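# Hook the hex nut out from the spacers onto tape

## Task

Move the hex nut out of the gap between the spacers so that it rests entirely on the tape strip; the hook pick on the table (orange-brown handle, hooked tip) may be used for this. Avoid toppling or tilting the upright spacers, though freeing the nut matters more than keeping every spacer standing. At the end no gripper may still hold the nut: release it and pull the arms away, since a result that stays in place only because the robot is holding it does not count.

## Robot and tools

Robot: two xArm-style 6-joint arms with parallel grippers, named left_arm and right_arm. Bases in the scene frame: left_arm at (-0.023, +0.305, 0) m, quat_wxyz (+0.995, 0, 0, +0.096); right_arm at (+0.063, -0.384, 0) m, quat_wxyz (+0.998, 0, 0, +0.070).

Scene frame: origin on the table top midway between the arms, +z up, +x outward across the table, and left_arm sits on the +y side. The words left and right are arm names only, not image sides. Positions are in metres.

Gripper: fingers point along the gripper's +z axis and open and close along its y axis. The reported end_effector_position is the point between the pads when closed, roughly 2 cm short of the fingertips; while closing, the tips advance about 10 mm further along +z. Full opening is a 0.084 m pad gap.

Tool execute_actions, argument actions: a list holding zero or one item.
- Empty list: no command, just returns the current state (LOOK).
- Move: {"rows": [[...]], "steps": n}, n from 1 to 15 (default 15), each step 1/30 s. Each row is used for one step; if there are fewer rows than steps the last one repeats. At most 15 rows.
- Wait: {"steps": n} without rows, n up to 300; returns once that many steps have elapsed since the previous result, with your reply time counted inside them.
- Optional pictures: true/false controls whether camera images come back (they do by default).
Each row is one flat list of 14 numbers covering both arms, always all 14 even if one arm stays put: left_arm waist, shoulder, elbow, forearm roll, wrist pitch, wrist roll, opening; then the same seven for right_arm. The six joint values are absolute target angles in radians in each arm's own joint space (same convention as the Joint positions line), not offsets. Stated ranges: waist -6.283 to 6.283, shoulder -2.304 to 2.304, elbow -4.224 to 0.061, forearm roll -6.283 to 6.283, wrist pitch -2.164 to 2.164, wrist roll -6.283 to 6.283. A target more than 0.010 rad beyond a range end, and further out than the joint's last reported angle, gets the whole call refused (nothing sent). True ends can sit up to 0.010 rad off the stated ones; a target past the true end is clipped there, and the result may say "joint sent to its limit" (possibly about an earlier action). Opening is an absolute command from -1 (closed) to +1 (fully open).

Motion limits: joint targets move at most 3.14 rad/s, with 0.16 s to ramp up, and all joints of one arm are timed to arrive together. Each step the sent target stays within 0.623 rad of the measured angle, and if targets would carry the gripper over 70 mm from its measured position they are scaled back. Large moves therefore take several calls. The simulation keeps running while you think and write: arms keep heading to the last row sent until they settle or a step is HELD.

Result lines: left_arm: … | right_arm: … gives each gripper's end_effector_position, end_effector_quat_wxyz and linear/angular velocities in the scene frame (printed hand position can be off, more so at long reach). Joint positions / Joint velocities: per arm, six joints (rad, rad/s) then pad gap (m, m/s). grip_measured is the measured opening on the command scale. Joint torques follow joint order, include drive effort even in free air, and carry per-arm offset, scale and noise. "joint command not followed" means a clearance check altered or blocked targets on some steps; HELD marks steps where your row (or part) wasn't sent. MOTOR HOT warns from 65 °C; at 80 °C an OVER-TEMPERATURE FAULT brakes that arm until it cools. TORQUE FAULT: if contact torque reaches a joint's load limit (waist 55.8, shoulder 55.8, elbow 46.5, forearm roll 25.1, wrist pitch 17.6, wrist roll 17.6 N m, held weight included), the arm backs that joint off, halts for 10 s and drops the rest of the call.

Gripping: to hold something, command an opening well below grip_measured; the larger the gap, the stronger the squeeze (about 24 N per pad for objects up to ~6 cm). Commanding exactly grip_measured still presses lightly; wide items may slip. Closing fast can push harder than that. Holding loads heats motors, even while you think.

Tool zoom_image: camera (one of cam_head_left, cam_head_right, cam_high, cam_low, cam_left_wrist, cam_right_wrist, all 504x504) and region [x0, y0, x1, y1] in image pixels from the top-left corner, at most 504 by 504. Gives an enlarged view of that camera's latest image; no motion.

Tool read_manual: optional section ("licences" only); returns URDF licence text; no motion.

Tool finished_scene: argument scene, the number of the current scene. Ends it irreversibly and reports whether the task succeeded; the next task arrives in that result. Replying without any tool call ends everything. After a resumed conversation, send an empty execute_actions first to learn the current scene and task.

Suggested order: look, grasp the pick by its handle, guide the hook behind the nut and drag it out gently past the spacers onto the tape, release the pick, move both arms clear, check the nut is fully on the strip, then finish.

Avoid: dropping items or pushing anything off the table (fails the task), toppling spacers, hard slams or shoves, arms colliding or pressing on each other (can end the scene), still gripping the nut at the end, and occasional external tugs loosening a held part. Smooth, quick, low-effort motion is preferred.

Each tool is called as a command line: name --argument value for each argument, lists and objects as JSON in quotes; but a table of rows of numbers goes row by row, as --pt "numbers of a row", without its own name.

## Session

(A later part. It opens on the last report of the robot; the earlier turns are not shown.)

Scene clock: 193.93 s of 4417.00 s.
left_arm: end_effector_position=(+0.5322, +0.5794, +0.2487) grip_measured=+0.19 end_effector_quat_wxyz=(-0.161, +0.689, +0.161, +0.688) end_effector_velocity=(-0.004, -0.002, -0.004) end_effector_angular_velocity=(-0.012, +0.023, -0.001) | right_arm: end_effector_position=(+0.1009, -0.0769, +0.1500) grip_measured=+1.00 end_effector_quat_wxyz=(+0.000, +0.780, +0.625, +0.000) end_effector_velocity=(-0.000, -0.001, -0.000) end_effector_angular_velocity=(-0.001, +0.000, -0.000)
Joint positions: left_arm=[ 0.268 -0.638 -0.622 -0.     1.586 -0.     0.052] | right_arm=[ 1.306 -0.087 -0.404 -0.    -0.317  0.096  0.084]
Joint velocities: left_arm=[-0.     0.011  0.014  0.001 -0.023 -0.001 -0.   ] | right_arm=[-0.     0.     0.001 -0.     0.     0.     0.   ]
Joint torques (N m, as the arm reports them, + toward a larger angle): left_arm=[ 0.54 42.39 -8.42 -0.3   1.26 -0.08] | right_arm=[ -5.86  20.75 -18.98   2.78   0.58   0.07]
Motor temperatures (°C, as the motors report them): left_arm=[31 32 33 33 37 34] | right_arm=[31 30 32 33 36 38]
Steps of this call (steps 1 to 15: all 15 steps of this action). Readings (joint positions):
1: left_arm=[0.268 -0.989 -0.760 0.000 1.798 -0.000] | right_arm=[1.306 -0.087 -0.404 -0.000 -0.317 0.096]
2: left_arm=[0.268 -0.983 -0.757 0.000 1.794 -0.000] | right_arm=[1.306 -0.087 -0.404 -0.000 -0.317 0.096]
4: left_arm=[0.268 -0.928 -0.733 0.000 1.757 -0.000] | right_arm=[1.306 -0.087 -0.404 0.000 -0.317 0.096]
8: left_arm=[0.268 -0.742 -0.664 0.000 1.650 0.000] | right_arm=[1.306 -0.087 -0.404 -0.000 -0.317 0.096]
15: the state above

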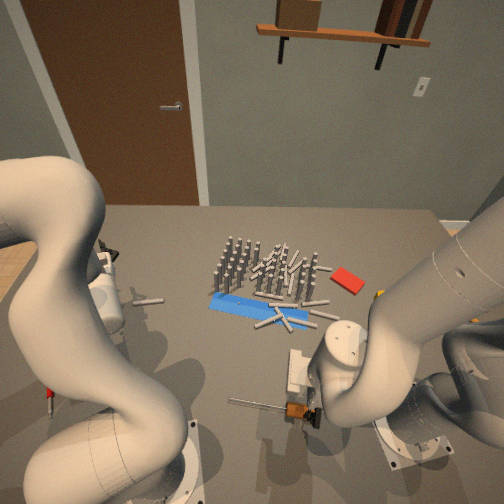

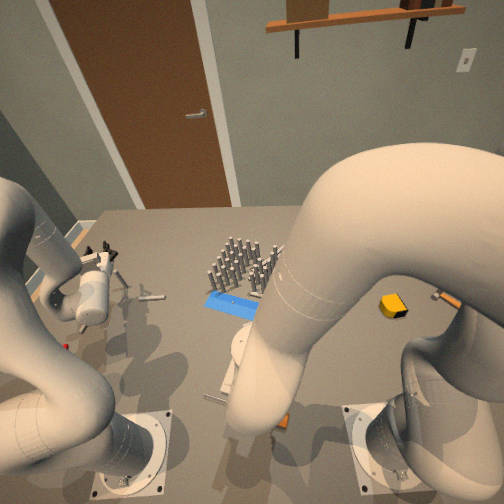

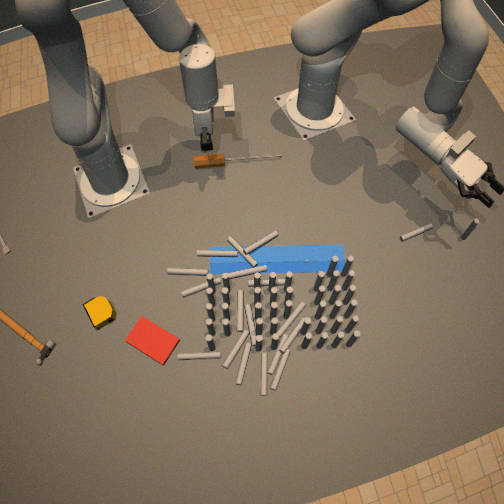

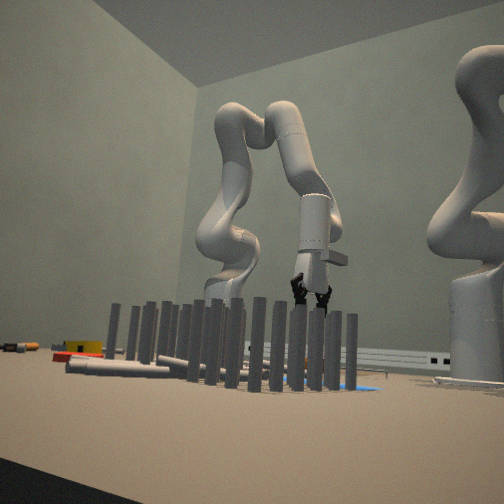

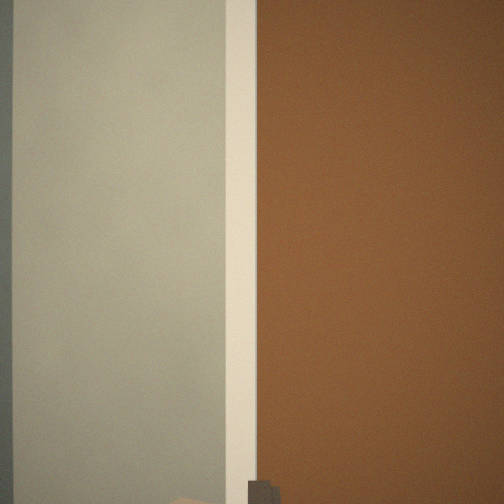

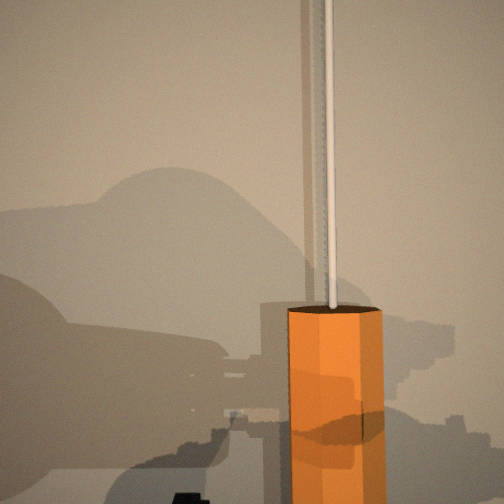

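execute_actions --actions '[{"rows": [[0.2136,-0.5820,-0.7160,0,1.0441,-0.3615,0.2,1.3063,-0.087,-0.4039,0,-0.3169,0.0963,1]], "steps": 7}]' --pictures false

execute_actions --actions '[{"rows": [[0.1595,-0.5290,-0.8108,0,0.5037,-0.7230,0.2,1.3063,-0.087,-0.4039,0,-0.3169,0.0963,1]], "steps": 7}]' --pictures false

execute_actions --actions '[{"rows": [[0.1054,-0.4761,-0.9055,0,-0.0368,-1.0845,0.2,1.3063,-0.087,-0.4039,0,-0.3169,0.0963,1]], "steps": 7}]' --pictures false

execute_actions --actions '[{"rows": [[0.0513,-0.4231,-1.0003,0,-0.5772,-1.4460,0.2,1.3063,-0.087,-0.4039,0,-0.3169,0.0963,1]], "steps": 15}]' --pictures false

execute_actions --actions '[{"steps": 8}]'

Scene clock: 197.43 s of 4417.00 s.
left_arm: end_effector_position=(+0.5571, +0.5712, +0.2178) grip_measured=+0.19 end_effector_quat_wxyz=(-0.074, +0.740, +0.239, +0.624) end_effector_velocity=(+0.191, -0.103, -0.240) end_effector_angular_velocity=(-2.253, +0.940, +0.081) | right_arm: end_effector_position=(+0.1009, -0.0769, +0.1500) grip_measured=+1.00 end_effector_quat_wxyz=(+0.000, +0.780, +0.625, +0.000) end_effector_velocity=(+0.000, -0.001, -0.000) end_effector_angular_velocity=(-0.001, -0.001, +0.003)
Joint positions: left_arm=[ 0.239 -0.607 -0.672 -0.     1.295 -0.194  0.052] | right_arm=[ 1.306 -0.087 -0.404 -0.    -0.317  0.096  0.084]
Joint velocities: left_arm=[-0.27   0.262 -0.475  0.004 -2.532 -1.693 -0.   ] | right_arm=[-0.    -0.     0.001 -0.003 -0.    -0.    -0.   ]
Joint torques (N m, as the arm reports them, + toward a larger angle): left_arm=[ 1.93 41.61 -8.17  0.07  2.    0.33] | right_arm=[ -6.9   20.46 -19.18   2.78   0.71  -0.05]
Motor temperatures (°C, as the motors report them): left_arm=[31 32 33 33 37 34] | right_arm=[31 30 32 33 36 38]
Steps of this call (steps 1 to 15: the robot went on to your last target; steps 16 to 90: nothing new was sent; then 0.27 s passed at rest; steps 91 to 97: all 7 steps of this action). Readings (joint positions):
91: left_arm=[0.268 -0.635 -0.621 -0.000 1.584 -0.000] | right_arm=[1.306 -0.087 -0.404 -0.000 -0.317 0.096]
92: left_arm=[0.267 -0.634 -0.622 -0.000 1.578 -0.005] | right_arm=[1.306 -0.087 -0.404 -0.000 -0.317 0.096]
94: left_arm=[0.262 -0.629 -0.632 -0.000 1.518 -0.044] | right_arm=[1.306 -0.087 -0.404 -0.000 -0.317 0.096]
97: the state above

Scene clock: 197.67 s of 4417.00 s.
left_arm: end_effector_position=(+0.5776, +0.5348, +0.1717) grip_measured=+0.19 end_effector_quat_wxyz=(+0.056, +0.790, +0.424, +0.439) end_effector_velocity=(-0.041, -0.164, -0.135) end_effector_angular_velocity=(-1.636, +1.153, +0.638) | right_arm: end_effector_position=(+0.1009, -0.0769, +0.1500) grip_measured=+1.00 end_effector_quat_wxyz=(+0.000, +0.780, +0.625, +0.000) end_effector_velocity=(+0.000, -0.000, -0.000) end_effector_angular_velocity=(-0.000, -0.000, +0.000)
Joint positions: left_arm=[ 0.174 -0.543 -0.785  0.     0.676 -0.62   0.052] | right_arm=[ 1.306 -0.087 -0.404 -0.    -0.317  0.096  0.084]
Joint velocities: left_arm=[-0.215  0.213 -0.374  0.    -2.248 -1.405  0.   ] | right_arm=[ 0.    -0.     0.    -0.001 -0.     0.     0.   ]
Joint torques (N m, as the arm reports them, + toward a larger angle): left_arm=[ 4.37 35.04 -8.19  0.08  2.72  0.71] | right_arm=[ -5.52  20.83 -19.05   3.04   0.73  -0.11]
Motor temperatures (°C, as the motors report them): left_arm=[31 32 33 33 37 34] | right_arm=[31 30 32 33 36 38]
Steps of this call (steps 1 to 7: all 7 steps of this action). Readings (joint positions):
1: left_arm=[0.230 -0.598 -0.687 0.000 1.215 -0.247] | right_arm=[1.306 -0.087 -0.404 0.000 -0.317 0.096]
2: left_arm=[0.222 -0.591 -0.701 0.000 1.136 -0.301] | right_arm=[1.306 -0.087 -0.404 0.000 -0.317 0.096]
4: left_arm=[0.203 -0.571 -0.735 -0.000 0.952 -0.435] | right_arm=[1.306 -0.087 -0.404 -0.000 -0.317 0.096]
7: the state above

Scene clock: 197.90 s of 4417.00 s.
left_arm: end_effector_position=(+0.5513, +0.4908, +0.1566) grip_measured=+0.19 end_effector_quat_wxyz=(+0.083, +0.774, +0.580, +0.242) end_effector_velocity=(-0.145, -0.194, +0.044) end_effector_angular_velocity=(-1.178, +1.276, +1.044) | right_arm: end_effector_position=(+0.1009, -0.0769, +0.1500) grip_measured=+1.00 end_effector_quat_wxyz=(+0.000, +0.780, +0.625, +0.000) end_effector_velocity=(+0.000, -0.000, -0.000) end_effector_angular_velocity=(-0.000, -0.000, +0.001)
Joint positions: left_arm=[ 0.122 -0.492 -0.877  0.     0.133 -0.973  0.052] | right_arm=[ 1.306 -0.087 -0.404  0.    -0.317  0.096  0.084]
Joint velocities: left_arm=[-0.232  0.233 -0.41   0.003 -2.22  -1.471 -0.   ] | right_arm=[-0.     0.     0.    -0.    -0.    -0.001 -0.   ]
Joint torques (N m, as the arm reports them, + toward a larger angle): left_arm=[  2.65  36.72 -11.1    0.17   1.8    0.58] | right_arm=[ -7.13  21.1  -19.19   2.75   0.78  -0.11]
Motor temperatures (°C, as the motors report them): left_arm=[31 32 33 33 37 34] | right_arm=[31 30 32 33 36 38]
Steps of this call (steps 1 to 7: all 7 steps of this action). Readings (joint positions):
1: left_arm=[0.168 -0.537 -0.796 0.000 0.609 -0.661] | right_arm=[1.306 -0.087 -0.404 -0.000 -0.317 0.096]
2: left_arm=[0.163 -0.532 -0.805 0.000 0.548 -0.698] | right_arm=[1.306 -0.087 -0.404 0.000 -0.317 0.096]
4: left_arm=[0.149 -0.519 -0.829 -0.000 0.399 -0.795] | right_arm=[1.306 -0.087 -0.404 -0.000 -0.317 0.096]
7: the state above

Scene clock: 198.40 s of 4417.00 s.
left_arm: end_effector_position=(+0.4796, +0.4295, +0.1993) grip_measured=+0.19 end_effector_quat_wxyz=(+0.000, +0.665, +0.747, +0.000) end_effector_velocity=(-0.004, -0.003, +0.001) end_effector_angular_velocity=(-0.006, +0.020, +0.016) | right_arm: end_effector_position=(+0.1009, -0.0769, +0.1500) grip_measured=+1.00 end_effector_quat_wxyz=(+0.000, +0.780, +0.625, +0.000) end_effector_velocity=(+0.000, +0.000, -0.000) end_effector_angular_velocity=(+0.000, -0.000, -0.000)
Joint positions: left_arm=[ 0.052 -0.424 -0.999 -0.    -0.575 -1.445  0.052] | right_arm=[ 1.306 -0.087 -0.404 -0.    -0.317  0.096  0.084]
Joint velocities: left_arm=[-0.003  0.001 -0.002 -0.002 -0.024 -0.017 -0.   ] | right_arm=[-0.     0.     0.    -0.     0.     0.001  0.   ]
Joint torques (N m, as the arm reports them, + toward a larger angle): left_arm=[ -1.89  42.71 -16.5    1.29  -0.16  -0.25] | right_arm=[ -5.96  21.18 -19.14   2.54   0.75  -0.15]
Motor temperatures (°C, as the motors report them): left_arm=[31 32 33 33 37 34] | right_arm=[31 30 32 33 36 38]
Steps of this call (steps 1 to 15: all 15 steps of this action). Readings (joint positions):
1: left_arm=[0.115 -0.485 -0.889 0.000 0.067 -1.016] | right_arm=[1.306 -0.087 -0.404 -0.000 -0.317 0.096]
2: left_arm=[0.109 -0.480 -0.899 0.000 0.007 -1.057] | right_arm=[1.306 -0.087 -0.404 -0.000 -0.317 0.096]
4: left_arm=[0.095 -0.466 -0.924 -0.000 -0.142 -1.160] | right_arm=[1.306 -0.087 -0.404 0.000 -0.317 0.096]
8: left_arm=[0.061 -0.432 -0.983 0.000 -0.469 -1.376] | right_arm=[1.306 -0.087 -0.404 -0.000 -0.317 0.096]
15: the state above

Scene clock: 198.67 s of 4417.00 s.
left_arm: end_effector_position=(+0.4796, +0.4293, +0.1999) grip_measured=+0.19 end_effector_quat_wxyz=(+0.000, +0.664, +0.748, +0.000) end_effector_velocity=(+0.000, -0.000, +0.001) end_effector_angular_velocity=(+0.000, +0.001, -0.002) | right_arm: end_effector_position=(+0.1009, -0.0769, +0.1500) grip_measured=+1.00 end_effector_quat_wxyz=(+0.000, +0.780, +0.625, +0.000) end_effector_velocity=(-0.000, +0.000, +0.000) end_effector_angular_velocity=(+0.001, +0.000, -0.001)
Joint positions: left_arm=[ 0.051 -0.423 -1.    -0.    -0.577 -1.446  0.052] | right_arm=[ 1.306 -0.087 -0.404 -0.    -0.317  0.096  0.084]
Joint velocities: left_arm=[-0.001 -0.    -0.002  0.001 -0.002 -0.     0.   ] | right_arm=[ 0.    -0.    -0.001  0.001 -0.    -0.    -0.   ]
Joint torques (N m, as the arm reports them, + toward a larger angle): left_arm=[  1.48  41.85 -17.28   0.03  -0.41   0.05] | right_arm=[ -6.65  20.41 -18.97   2.62   0.76  -0.02]
Motor temperatures (°C, as the motors report them): left_arm=[31 32 33 33 37 34] | right_arm=[31 30 32 33 36 38]
Steps of this call (steps 1 to 8: the robot went on to your last target). Readings (joint positions):
1: left_arm=[0.052 -0.424 -0.999 -0.000 -0.576 -1.445] | right_arm=[1.306 -0.087 -0.404 0.000 -0.317 0.096]
2: left_arm=[0.052 -0.424 -1.000 -0.000 -0.576 -1.445] | right_arm=[1.306 -0.087 -0.404 0.000 -0.317 0.096]
4: left_arm=[0.052 -0.423 -1.000 -0.000 -0.576 -1.446] | right_arm=[1.306 -0.087 -0.404 -0.000 -0.317 0.096]
8: the state above

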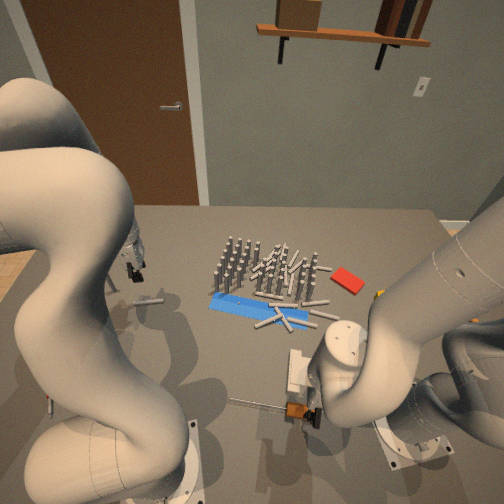

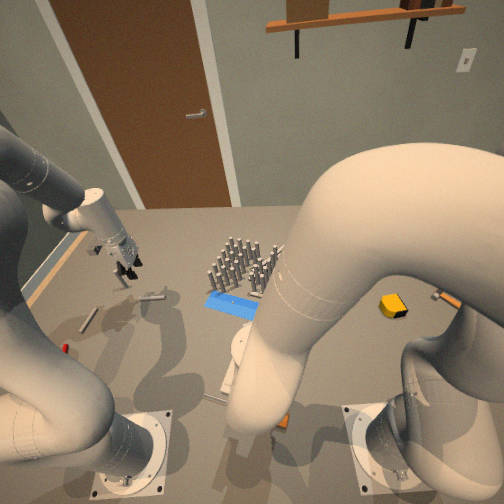

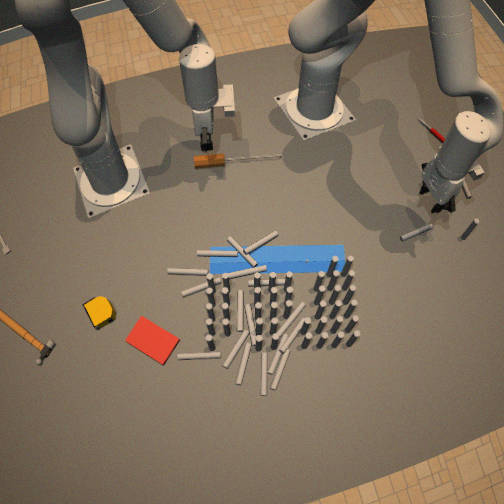

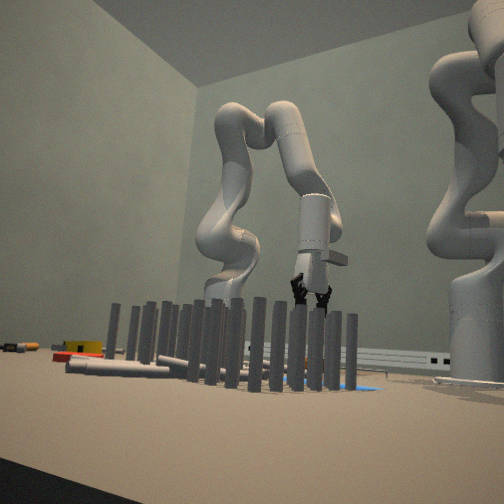

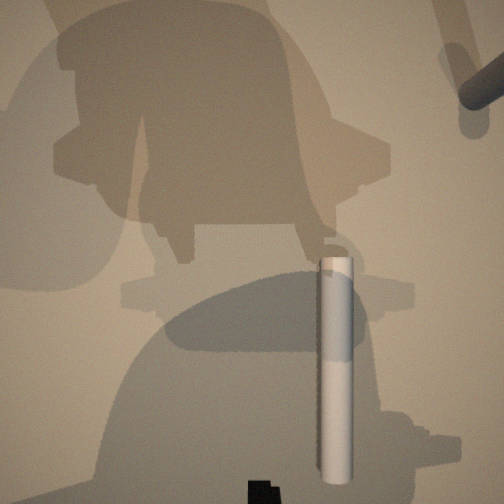

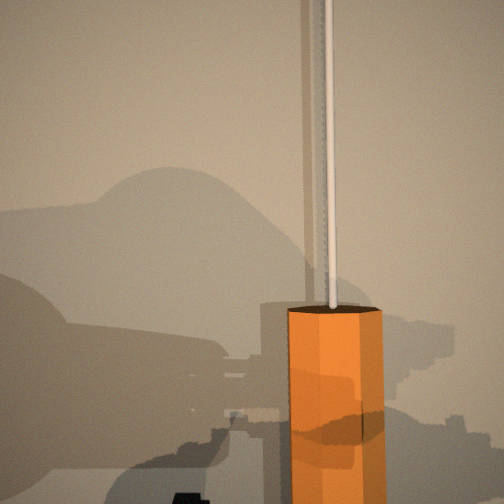

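execute_actions --actions '[{"rows": [[0.0694,-0.7731,-1.0311,0,-0.2580,-1.4283,0.2,1.3063,-0.087,-0.4039,0,-0.3169,0.0963,1]], "steps": 15}]' --pictures false

execute_actions --actions '[{"steps": 6}]' --pictures false

execute_actions --actions '[{"rows": [[0.0694,-0.7731,-1.0311,0,-0.2580,-1.4283,-1,1.3063,-0.087,-0.4039,0,-0.3169,0.0963,1]], "steps": 12}]' --pictures false

execute_actions --actions '[{"rows": [[0.0694,-0.4231,-1.0003,0,-0.5772,-1.4283,-1,1.3063,-0.087,-0.4039,0,-0.3169,0.0963,1]], "steps": 15}]' --pictures false

execute_actions --actions '[{"rows": [[0.0890,-0.4761,-0.9055,0,-0.0368,-1.0712,-1,1.3063,-0.087,-0.4039,0,-0.3169,0.0963,1]], "steps": 7}]' --pictures false

execute_actions --actions '[{"rows": [[0.1086,-0.5290,-0.8108,0,0.5037,-0.7142,-1,1.3063,-0.087,-0.4039,0,-0.3169,0.0963,1]], "steps": 7}]' --pictures false

execute_actions --actions '[{"rows": [[0.1281,-0.5820,-0.7160,0,1.0441,-0.3571,-1,1.3063,-0.087,-0.4039,0,-0.3169,0.0963,1]], "steps": 7}]' --pictures false

execute_actions --actions '[{"rows": [[0.1477,-0.6349,-0.6212,0,1.5845,0,-1,1.3063,-0.087,-0.4039,0,-0.3169,0.0963,1]], "steps": 13}]' --pictures false

execute_actions --actions '[{"rows": [[0.1477,-0.9875,-0.7597,0,1.7986,0,-1,1.3063,-0.087,-0.4039,0,-0.3169,0.0963,1]], "steps": 14}]'

Scene clock: 203.10 s of 4417.00 s.
left_arm: end_effector_position=(+0.4836, +0.4399, +0.0266) grip_measured=+0.19 end_effector_quat_wxyz=(-0.001, +0.664, +0.748, -0.002) end_effector_velocity=(+0.026, +0.008, -0.023) end_effector_angular_velocity=(+0.020, -0.074, -0.002) | right_arm: end_effector_position=(+0.1009, -0.0769, +0.1500) grip_measured=+1.00 end_effector_quat_wxyz=(+0.000, +0.780, +0.625, +0.000) end_effector_velocity=(+0.000, +0.001, +0.000) end_effector_angular_velocity=(+0.001, -0.000, -0.001)
Joint positions: left_arm=[ 0.069 -0.769 -1.029 -0.    -0.264 -1.429  0.052] | right_arm=[ 1.306 -0.087 -0.404  0.    -0.317  0.096  0.084]
Joint velocities: left_arm=[ 0.002 -0.062 -0.038  0.     0.1    0.005  0.   ] | right_arm=[-0.     0.    -0.001  0.    -0.001  0.     0.   ]
Joint torques (N m, as the arm reports them, + toward a larger angle): left_arm=[ -3.8   63.06 -14.06   0.7   -0.4    0.17] | right_arm=[ -6.18  21.16 -19.56   2.81   0.69  -0.17]
Motor temperatures (°C, as the motors report them): left_arm=[31 32 33 33 37 34] | right_arm=[31 30 32 33 36 38]
Steps of this call (steps 1 to 15: the robot went on to your last target; steps 16 to 90: nothing new was sent; then 0.93 s passed at rest; steps 91 to 105: all 15 steps of this action). Readings (joint positions):
91: left_arm=[0.051 -0.423 -1.000 -0.000 -0.577 -1.446] | right_arm=[1.306 -0.087 -0.404 -0.000 -0.317 0.096]
92: left_arm=[0.052 -0.428 -1.002 0.000 -0.571 -1.446] | right_arm=[1.306 -0.087 -0.404 -0.000 -0.317 0.096]
94: left_arm=[0.054 -0.479 -1.009 0.000 -0.521 -1.443] | right_arm=[1.306 -0.087 -0.404 -0.000 -0.317 0.096]
98: left_arm=[0.061 -0.616 -1.017 0.000 -0.401 -1.436] | right_arm=[1.306 -0.087 -0.404 -0.000 -0.317 0.096]
105: the state above

Scene clock: 203.30 s of 4417.00 s.
left_arm: end_effector_position=(+0.4856, +0.4405, +0.0259) grip_measured=+0.19 end_effector_quat_wxyz=(+0.000, +0.664, +0.748, +0.001) end_effector_velocity=(-0.003, -0.001, -0.005) end_effector_angular_velocity=(-0.002, +0.007, -0.001) | right_arm: end_effector_position=(+0.1009, -0.0769, +0.1500) grip_measured=+1.00 end_effector_quat_wxyz=(+0.000, +0.780, +0.625, +0.000) end_effector_velocity=(+0.000, +0.001, +0.000) end_effector_angular_velocity=(+0.001, -0.000, +0.000)
Joint positions: left_arm=[ 0.069 -0.772 -1.032  0.    -0.258 -1.428  0.052] | right_arm=[ 1.306 -0.087 -0.404  0.    -0.317  0.096  0.084]
Joint velocities: left_arm=[ 0.    -0.008  0.002  0.001  0.003 -0.    -0.   ] | right_arm=[ 0.    -0.    -0.001 -0.001  0.     0.     0.   ]
Joint torques (N m, as the arm reports them, + toward a larger angle): left_arm=[ -2.56  54.   -13.19   0.68  -0.35  -0.06] | right_arm=[ -6.48  20.64 -19.14   2.5    0.75  -0.13]
Motor temperatures (°C, as the motors report them): left_arm=[31 32 33 33 37 34] | right_arm=[31 30 32 33 36 38]
Steps of this call (steps 1 to 6: the robot went on to your last target). Readings (joint positions):
1: left_arm=[0.069 -0.770 -1.030 -0.000 -0.261 -1.428] | right_arm=[1.306 -0.087 -0.404 0.000 -0.317 0.096]
2: left_arm=[0.069 -0.771 -1.031 -0.000 -0.260 -1.428] | right_arm=[1.306 -0.087 -0.404 0.000 -0.317 0.096]
4: left_arm=[0.069 -0.771 -1.032 0.000 -0.259 -1.428] | right_arm=[1.306 -0.087 -0.404 -0.000 -0.317 0.096]
6: the state above

Scene clock: 203.70 s of 4417.00 s.
left_arm: end_effector_position=(+0.4850, +0.4404, +0.0252) grip_measured=-0.65 end_effector_quat_wxyz=(+0.000, +0.664, +0.748, +0.000) end_effector_velocity=(+0.000, -0.000, +0.000) end_effector_angular_velocity=(+0.000, -0.001, +0.000) | right_arm: end_effector_position=(+0.1009, -0.0769, +0.1500) grip_measured=+1.00 end_effector_quat_wxyz=(+0.000, +0.780, +0.625, +0.000) end_effector_velocity=(-0.000, -0.000, -0.000) end_effector_angular_velocity=(-0.001, +0.000, -0.001)
Joint positions: left_arm=[ 0.069 -0.773 -1.031 -0.    -0.258 -1.428  0.015] | right_arm=[ 1.306 -0.087 -0.404 -0.    -0.317  0.096  0.084]
Joint velocities: left_arm=[-0.     0.001  0.     0.001 -0.    -0.001  0.   ] | right_arm=[-0.     0.     0.     0.    -0.001  0.001  0.   ]
Joint torques (N m, as the arm reports them, + toward a larger angle): left_arm=[ -2.04  49.85 -11.88   0.76  -0.41   0.01] | right_arm=[ -5.54  19.65 -19.22   2.67   0.71  -0.09]
Motor temperatures (°C, as the motors report them): left_arm=[31 32 33 33 37 34] | right_arm=[31 30 32 33 36 38]
Steps of this call (steps 1 to 12: all 12 steps of this action). Readings (joint positions):
1: left_arm=[0.069 -0.772 -1.032 0.000 -0.258 -1.428] | right_arm=[1.306 -0.087 -0.404 -0.000 -0.317 0.096]
2: left_arm=[0.069 -0.772 -1.031 0.000 -0.258 -1.428] | right_arm=[1.306 -0.087 -0.404 -0.000 -0.317 0.096]
4: left_arm=[0.069 -0.772 -1.031 0.000 -0.258 -1.428] | right_arm=[1.306 -0.087 -0.404 0.000 -0.317 0.096]
8: left_arm=[0.069 -0.773 -1.031 0.000 -0.258 -1.428] | right_arm=[1.306 -0.087 -0.404 -0.000 -0.317 0.096]
12: the state above

Scene clock: 204.20 s of 4417.00 s.
left_arm: end_effector_position=(+0.4787, +0.4387, +0.1984) grip_measured=-0.65 end_effector_quat_wxyz=(+0.001, +0.664, +0.748, +0.001) end_effector_velocity=(-0.032, -0.010, +0.018) end_effector_angular_velocity=(-0.020, +0.070, +0.000) | right_arm: end_effector_position=(+0.1009, -0.0769, +0.1500) grip_measured=+1.00 end_effector_quat_wxyz=(+0.000, +0.780, +0.625, +0.000) end_effector_velocity=(+0.000, +0.000, +0.000) end_effector_angular_velocity=(+0.001, -0.000, +0.001)
Joint positions: left_arm=[ 0.069 -0.427 -1.002  0.    -0.572 -1.428  0.015] | right_arm=[ 1.306 -0.087 -0.404 -0.    -0.317  0.096  0.084]
Joint velocities: left_arm=[-0.002  0.062  0.039 -0.002 -0.096 -0.001 -0.   ] | right_arm=[-0.    -0.    -0.001 -0.001  0.    -0.001 -0.   ]
Joint torques (N m, as the arm reports them, + toward a larger angle): left_arm=[ -1.46  32.01 -15.55   1.72   0.    -0.01] | right_arm=[ -5.88  20.77 -18.99   2.53   0.6    0.04]
Motor temperatures (°C, as the motors report them): left_arm=[31 32 33 33 37 34] | right_arm=[31 30 32 33 36 38]
Steps of this call (steps 1 to 15: all 15 steps of this action). Readings (joint positions):
1: left_arm=[0.069 -0.773 -1.031 -0.000 -0.258 -1.428] | right_arm=[1.306 -0.087 -0.404 -0.000 -0.317 0.096]
2: left_arm=[0.069 -0.768 -1.030 -0.000 -0.264 -1.428] | right_arm=[1.306 -0.087 -0.404 -0.000 -0.317 0.096]
4: left_arm=[0.069 -0.717 -1.022 -0.000 -0.314 -1.428] | right_arm=[1.306 -0.087 -0.404 -0.000 -0.317 0.096]
8: left_arm=[0.069 -0.581 -1.015 0.000 -0.433 -1.428] | right_arm=[1.306 -0.087 -0.404 -0.000 -0.317 0.096]
15: the state above

Scene clock: 204.43 s of 4417.00 s.
left_arm: end_effector_position=(+0.5113, +0.4534, +0.1697) grip_measured=-0.65 end_effector_quat_wxyz=(+0.047, +0.725, +0.681, +0.090) end_effector_velocity=(+0.283, +0.135, -0.177) end_effector_angular_velocity=(+0.818, -1.687, -1.534) | right_arm: end_effector_position=(+0.1009, -0.0769, +0.1500) grip_measured=+1.00 end_effector_quat_wxyz=(+0.000, +0.780, +0.625, +0.000) end_effector_velocity=(-0.000, -0.000, -0.000) end_effector_angular_velocity=(-0.001, +0.000, -0.001)
Joint positions: left_arm=[ 0.08  -0.457 -0.949 -0.    -0.288 -1.237  0.015] | right_arm=[ 1.306 -0.087 -0.404 -0.    -0.317  0.096  0.084]
Joint velocities: left_arm=[ 0.098 -0.22   0.469 -0.003  2.534  1.67  -0.   ] | right_arm=[-0.    -0.     0.     0.    -0.     0.001  0.   ]
Joint torques (N m, as the arm reports them, + toward a larger angle): left_arm=[ -3.22  54.19 -18.81   1.31  -0.55  -0.39] | right_arm=[ -6.35  21.71 -19.67   2.7    0.72  -0.15]
Motor temperatures (°C, as the motors report them): left_arm=[31 32 33 33 37 34] | right_arm=[31 30 32 33 36 38]
Steps of this call (steps 1 to 7: all 7 steps of this action). Readings (joint positions):
1: left_arm=[0.069 -0.426 -1.001 -0.000 -0.574 -1.428] | right_arm=[1.306 -0.087 -0.404 -0.000 -0.317 0.096]
2: left_arm=[0.070 -0.427 -0.999 -0.000 -0.569 -1.424] | right_arm=[1.306 -0.087 -0.404 0.000 -0.317 0.096]
4: left_arm=[0.072 -0.435 -0.989 0.000 -0.511 -1.384] | right_arm=[1.306 -0.087 -0.404 -0.000 -0.317 0.096]
7: the state above

Scene clock: 204.67 s of 4417.00 s.
left_arm: end_effector_position=(+0.5675, +0.4841, +0.1526) grip_measured=-0.65 end_effector_quat_wxyz=(+0.083, +0.805, +0.500, +0.310) end_effector_velocity=(+0.161, +0.099, +0.040) end_effector_angular_velocity=(+1.288, -1.337, -1.026) | right_arm: end_effector_position=(+0.1009, -0.0769, +0.1500) grip_measured=+1.00 end_effector_quat_wxyz=(+0.000, +0.780, +0.625, +0.000) end_effector_velocity=(+0.000, +0.001, +0.000) end_effector_angular_velocity=(+0.001, -0.000, -0.000)
Joint positions: left_arm=[ 0.103 -0.515 -0.836 -0.     0.331 -0.816  0.015] | right_arm=[ 1.306 -0.087 -0.404  0.    -0.317  0.096  0.084]
Joint velocities: left_arm=[ 0.078 -0.216  0.377 -0.     2.247  1.39   0.   ] | right_arm=[-0.     0.    -0.001 -0.     0.     0.    -0.   ]
Joint torques (N m, as the arm reports them, + toward a larger angle): left_arm=[ -4.68  55.62 -19.35   1.83  -0.31  -0.36] | right_arm=[ -6.49  20.58 -18.69   2.7    0.71  -0.07]
Motor temperatures (°C, as the motors report them): left_arm=[31 32 33 33 37 34] | right_arm=[31 30 32 33 36 38]
Steps of this call (steps 1 to 7: all 7 steps of this action). Readings (joint positions):
1: left_arm=[0.083 -0.464 -0.934 -0.000 -0.207 -1.184] | right_arm=[1.306 -0.087 -0.404 0.000 -0.317 0.096]
2: left_arm=[0.086 -0.471 -0.920 -0.000 -0.129 -1.131] | right_arm=[1.306 -0.087 -0.404 -0.000 -0.317 0.096]
4: left_arm=[0.093 -0.487 -0.887 0.000 0.055 -0.999] | right_arm=[1.306 -0.087 -0.404 -0.000 -0.317 0.096]
7: the state above

Scene clock: 204.90 s of 4417.00 s.
left_arm: end_effector_position=(+0.5901, +0.5037, +0.1796) grip_measured=-0.65 end_effector_quat_wxyz=(+0.039, +0.799, +0.329, +0.501) end_effector_velocity=(-0.001, +0.057, +0.147) end_effector_angular_velocity=(+1.690, -1.116, -0.634) | right_arm: end_effector_position=(+0.1009, -0.0769, +0.1500) grip_measured=+1.00 end_effector_quat_wxyz=(+0.000, +0.780, +0.625, +0.000) end_effector_velocity=(-0.000, +0.000, +0.000) end_effector_angular_velocity=(+0.000, +0.000, -0.001)
Joint positions: left_arm=[ 0.122 -0.566 -0.745 -0.     0.874 -0.468  0.015] | right_arm=[ 1.306 -0.087 -0.404 -0.    -0.317  0.096  0.084]
Joint velocities: left_arm=[ 0.084 -0.226  0.41  -0.002  2.219  1.454  0.   ] | right_arm=[ 0.     0.    -0.     0.001 -0.    -0.    -0.   ]
Joint torques (N m, as the arm reports them, + toward a larger angle): left_arm=[ -8.01  52.81 -18.56   1.79   0.49  -0.49] | right_arm=[ -6.36  20.69 -19.17   2.43   0.7   -0.03]
Motor temperatures (°C, as the motors report them): left_arm=[31 32 33 33 37 34] | right_arm=[31 30 32 33 36 38]
Steps of this call (steps 1 to 7: all 7 steps of this action). Readings (joint positions):
1: left_arm=[0.106 -0.521 -0.825 -0.000 0.398 -0.776] | right_arm=[1.306 -0.087 -0.404 -0.000 -0.317 0.096]
2: left_arm=[0.107 -0.526 -0.816 -0.000 0.459 -0.739] | right_arm=[1.306 -0.087 -0.404 -0.000 -0.317 0.096]
4: left_arm=[0.112 -0.539 -0.793 0.000 0.609 -0.643] | right_arm=[1.306 -0.087 -0.404 -0.000 -0.317 0.096]
7: the state above

Scene clock: 205.33 s of 4417.00 s.
left_arm: end_effector_position=(+0.5617, +0.5110, +0.2495) grip_measured=-0.65 end_effector_quat_wxyz=(-0.118, +0.698, +0.121, +0.696) end_effector_velocity=(-0.002, +0.000, +0.017) end_effector_angular_velocity=(+0.071, -0.052, +0.001) | right_arm: end_effector_position=(+0.1009, -0.0769, +0.1500) grip_measured=+1.00 end_effector_quat_wxyz=(+0.000, +0.780, +0.625, +0.000) end_effector_velocity=(-0.000, -0.000, -0.000) end_effector_angular_velocity=(-0.001, -0.000, +0.000)
Joint positions: left_arm=[ 0.147 -0.634 -0.622  0.     1.579 -0.003  0.015] | right_arm=[ 1.306 -0.087 -0.404 -0.    -0.317  0.096  0.084]
Joint velocities: left_arm=[ 0.002 -0.002  0.003  0.     0.078  0.05   0.   ] | right_arm=[-0. -0.  0. -0. -0.  0.  0.]
Joint torques (N m, as the arm reports them, + toward a larger angle): left_arm=[-1.07 44.55 -8.84  0.7   1.54 -0.07] | right_arm=[ -6.75  20.2  -19.02   2.86   0.83   0.01]
Motor temperatures (°C, as the motors report them): left_arm=[31 32 33 33 37 34] | right_arm=[31 30 32 33 36 38]
Steps of this call (steps 1 to 13: all 13 steps of this action). Readings (joint positions):
1: left_arm=[0.125 -0.573 -0.733 -0.000 0.940 -0.424] | right_arm=[1.306 -0.087 -0.404 0.000 -0.317 0.096]
2: left_arm=[0.127 -0.578 -0.723 -0.000 1.000 -0.385] | right_arm=[1.306 -0.087 -0.404 0.000 -0.317 0.096]
4: left_arm=[0.132 -0.592 -0.697 0.000 1.149 -0.283] | right_arm=[1.306 -0.087 -0.404 -0.000 -0.317 0.096]
8: left_arm=[0.144 -0.626 -0.638 -0.000 1.480 -0.066] | right_arm=[1.306 -0.087 -0.404 -0.000 -0.317 0.096]
13: the state above

Scene clock: 205.80 s of 4417.00 s.
left_arm: end_effector_position=(+0.5612, +0.5109, +0.1309) grip_measured=-0.65 end_effector_quat_wxyz=(-0.119, +0.697, +0.119, +0.697) end_effector_velocity=(+0.008, +0.003, +0.006) end_effector_angular_velocity=(+0.018, -0.051, +0.000) | right_arm: end_effector_position=(+0.1009, -0.0769, +0.1500) grip_measured=+1.00 end_effector_quat_wxyz=(+0.000, +0.780, +0.625, +0.000) end_effector_velocity=(+0.000, +0.000, +0.000) end_effector_angular_velocity=(+0.000, -0.000, +0.002)
Joint positions: left_arm=[ 0.148 -0.984 -0.758 -0.     1.796 -0.     0.015] | right_arm=[ 1.306 -0.087 -0.404  0.    -0.317  0.096  0.084]
Joint velocities: left_arm=[ 0.    -0.023 -0.031  0.     0.046 -0.     0.   ] | right_arm=[ 0.     0.    -0.001 -0.001 -0.    -0.001  0.   ]
Joint torques (N m, as the arm reports them, + toward a larger angle): left_arm=[-0.97 50.74 -3.66  0.3   1.62 -0.05] | right_arm=[ -5.38  20.88 -19.09   2.57   0.76  -0.03]
Motor temperatures (°C, as the motors report them): left_arm=[31 32 33 33 37 34] | right_arm=[31 30 32 33 36 38]
Steps of this call (steps 1 to 14: all 14 steps of this action). Readings (joint positions):
1: left_arm=[0.147 -0.635 -0.622 0.000 1.581 -0.002] | right_arm=[1.306 -0.087 -0.404 -0.000 -0.317 0.096]
2: left_arm=[0.148 -0.640 -0.625 0.000 1.587 -0.002] | right_arm=[1.306 -0.087 -0.404 -0.000 -0.317 0.096]
4: left_arm=[0.148 -0.696 -0.649 0.000 1.624 -0.001] | right_arm=[1.306 -0.087 -0.404 0.000 -0.317 0.096]
8: left_arm=[0.148 -0.883 -0.719 0.000 1.733 -0.001] | right_arm=[1.306 -0.087 -0.404 0.000 -0.317 0.096]
14: the state above

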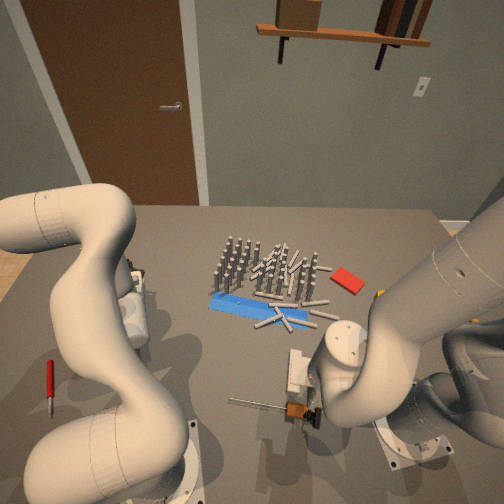

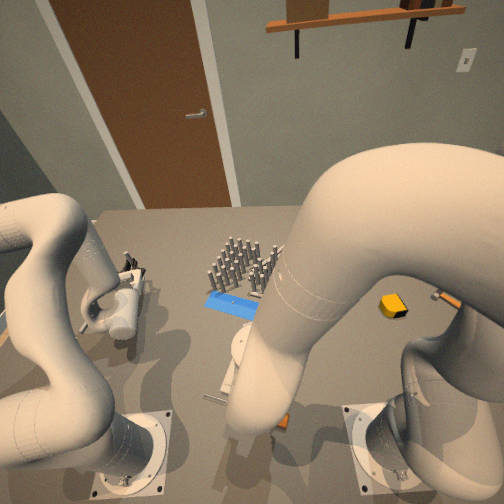

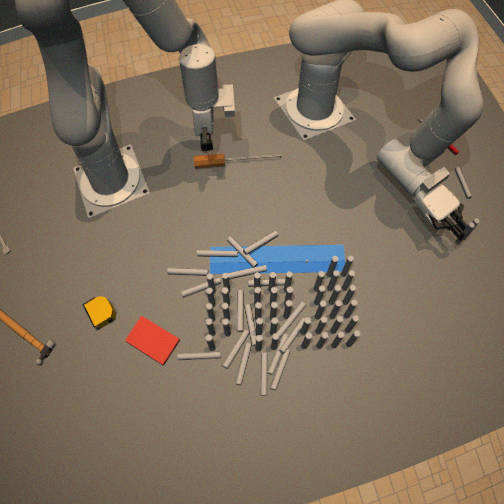

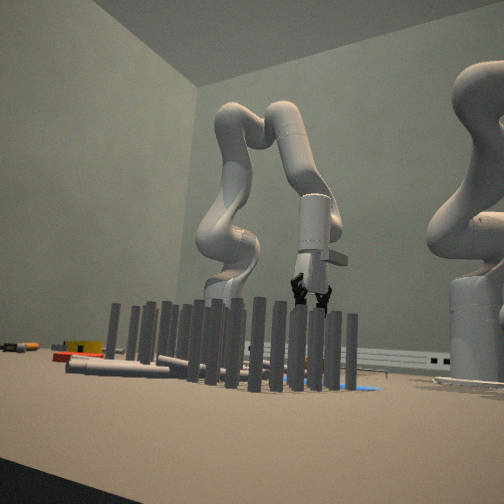

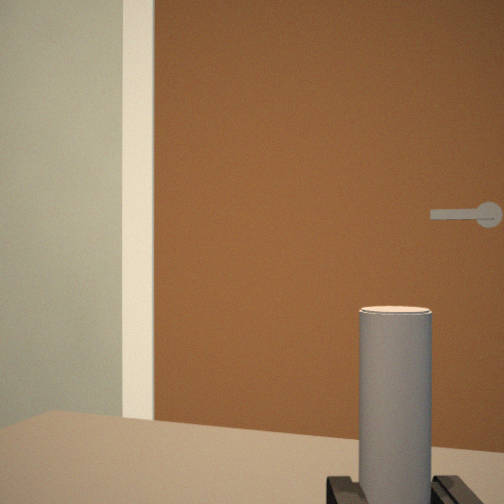

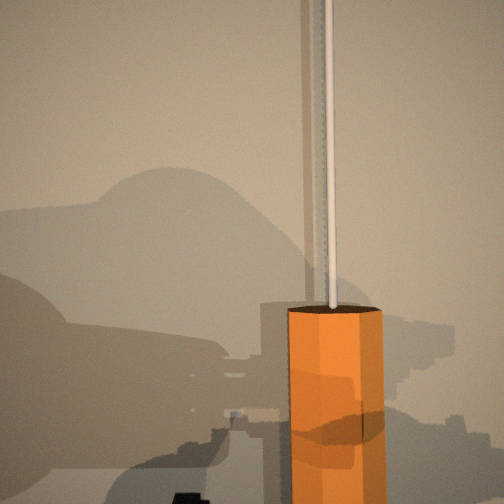

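execute_actions --actions '[]'

Scene clock: 207.90 s of 4417.00 s.
left_arm: end_effector_position=(+0.5612, +0.5109, +0.1299) grip_measured=-0.65 end_effector_quat_wxyz=(-0.119, +0.697, +0.119, +0.697) end_effector_velocity=(+0.001, +0.000, +0.000) end_effector_angular_velocity=(+0.002, -0.001, -0.001) | right_arm: end_effector_position=(+0.1009, -0.0769, +0.1500) grip_measured=+1.00 end_effector_quat_wxyz=(+0.000, +0.780, +0.625, +0.000) end_effector_velocity=(+0.000, +0.001, +0.000) end_effector_angular_velocity=(+0.002, -0.000, +0.000)
Joint positions: left_arm=[ 0.148 -0.988 -0.76   0.     1.799 -0.     0.015] | right_arm=[ 1.306 -0.087 -0.404  0.    -0.317  0.096  0.084]
Joint velocities: left_arm=[-0.    -0.    -0.002  0.    -0.     0.002  0.   ] | right_arm=[ 0.    -0.    -0.001  0.     0.001 -0.    -0.   ]
Joint torques (N m, as the arm reports them, + toward a larger angle): left_arm=[ 2.32 49.54 -4.42 -0.05  1.64  0.01] | right_arm=[ -6.47  19.8  -19.61   2.77   0.69  -0.1 ]
Motor temperatures (°C, as the motors report them): left_arm=[31 32 33 33 37 34] | right_arm=[31 30 32 33 36 38]
Steps of this call (steps 1 to 15: the robot went on to your last target; steps 16 to 63: nothing new was sent). Readings (joint positions):
1: left_arm=[0.148 -0.985 -0.759 -0.000 1.797 -0.000] | right_arm=[1.306 -0.087 -0.404 -0.000 -0.317 0.096]
2: left_arm=[0.148 -0.985 -0.759 -0.000 1.798 -0.000] | right_arm=[1.306 -0.087 -0.404 0.000 -0.317 0.096]
4: left_arm=[0.148 -0.986 -0.760 -0.000 1.799 -0.000] | right_arm=[1.306 -0.087 -0.404 -0.000 -0.317 0.096]
8: left_arm=[0.148 -0.987 -0.760 -0.000 1.799 -0.000] | right_arm=[1.306 -0.087 -0.404 0.000 -0.317 0.096]
63: the state above
All arms were judged still, so your last target was given up. Only a new action makes them travel on or press farther. Fingers that are still opening or closing keep moving.

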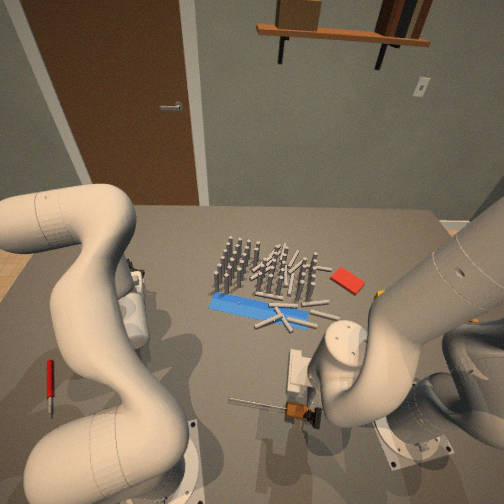

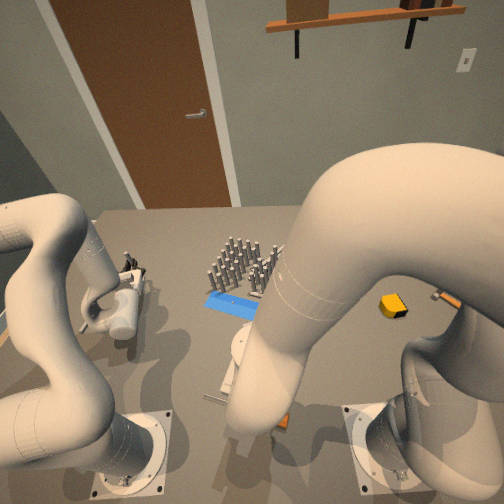

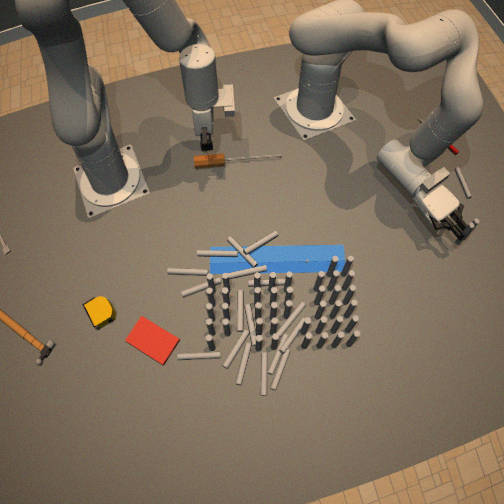

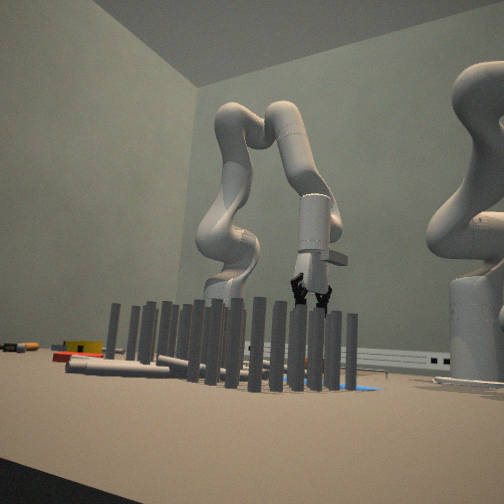

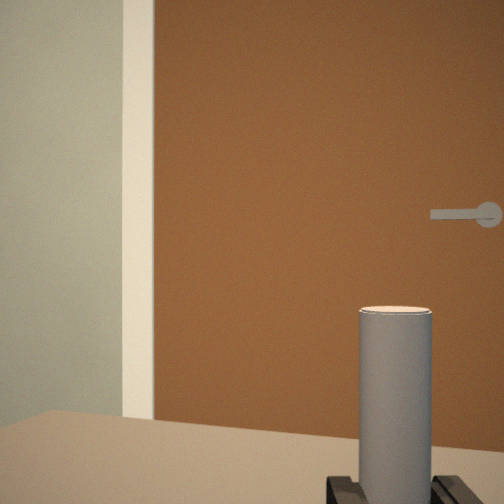

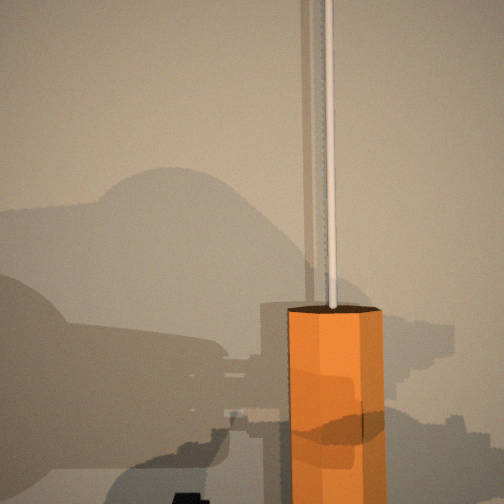

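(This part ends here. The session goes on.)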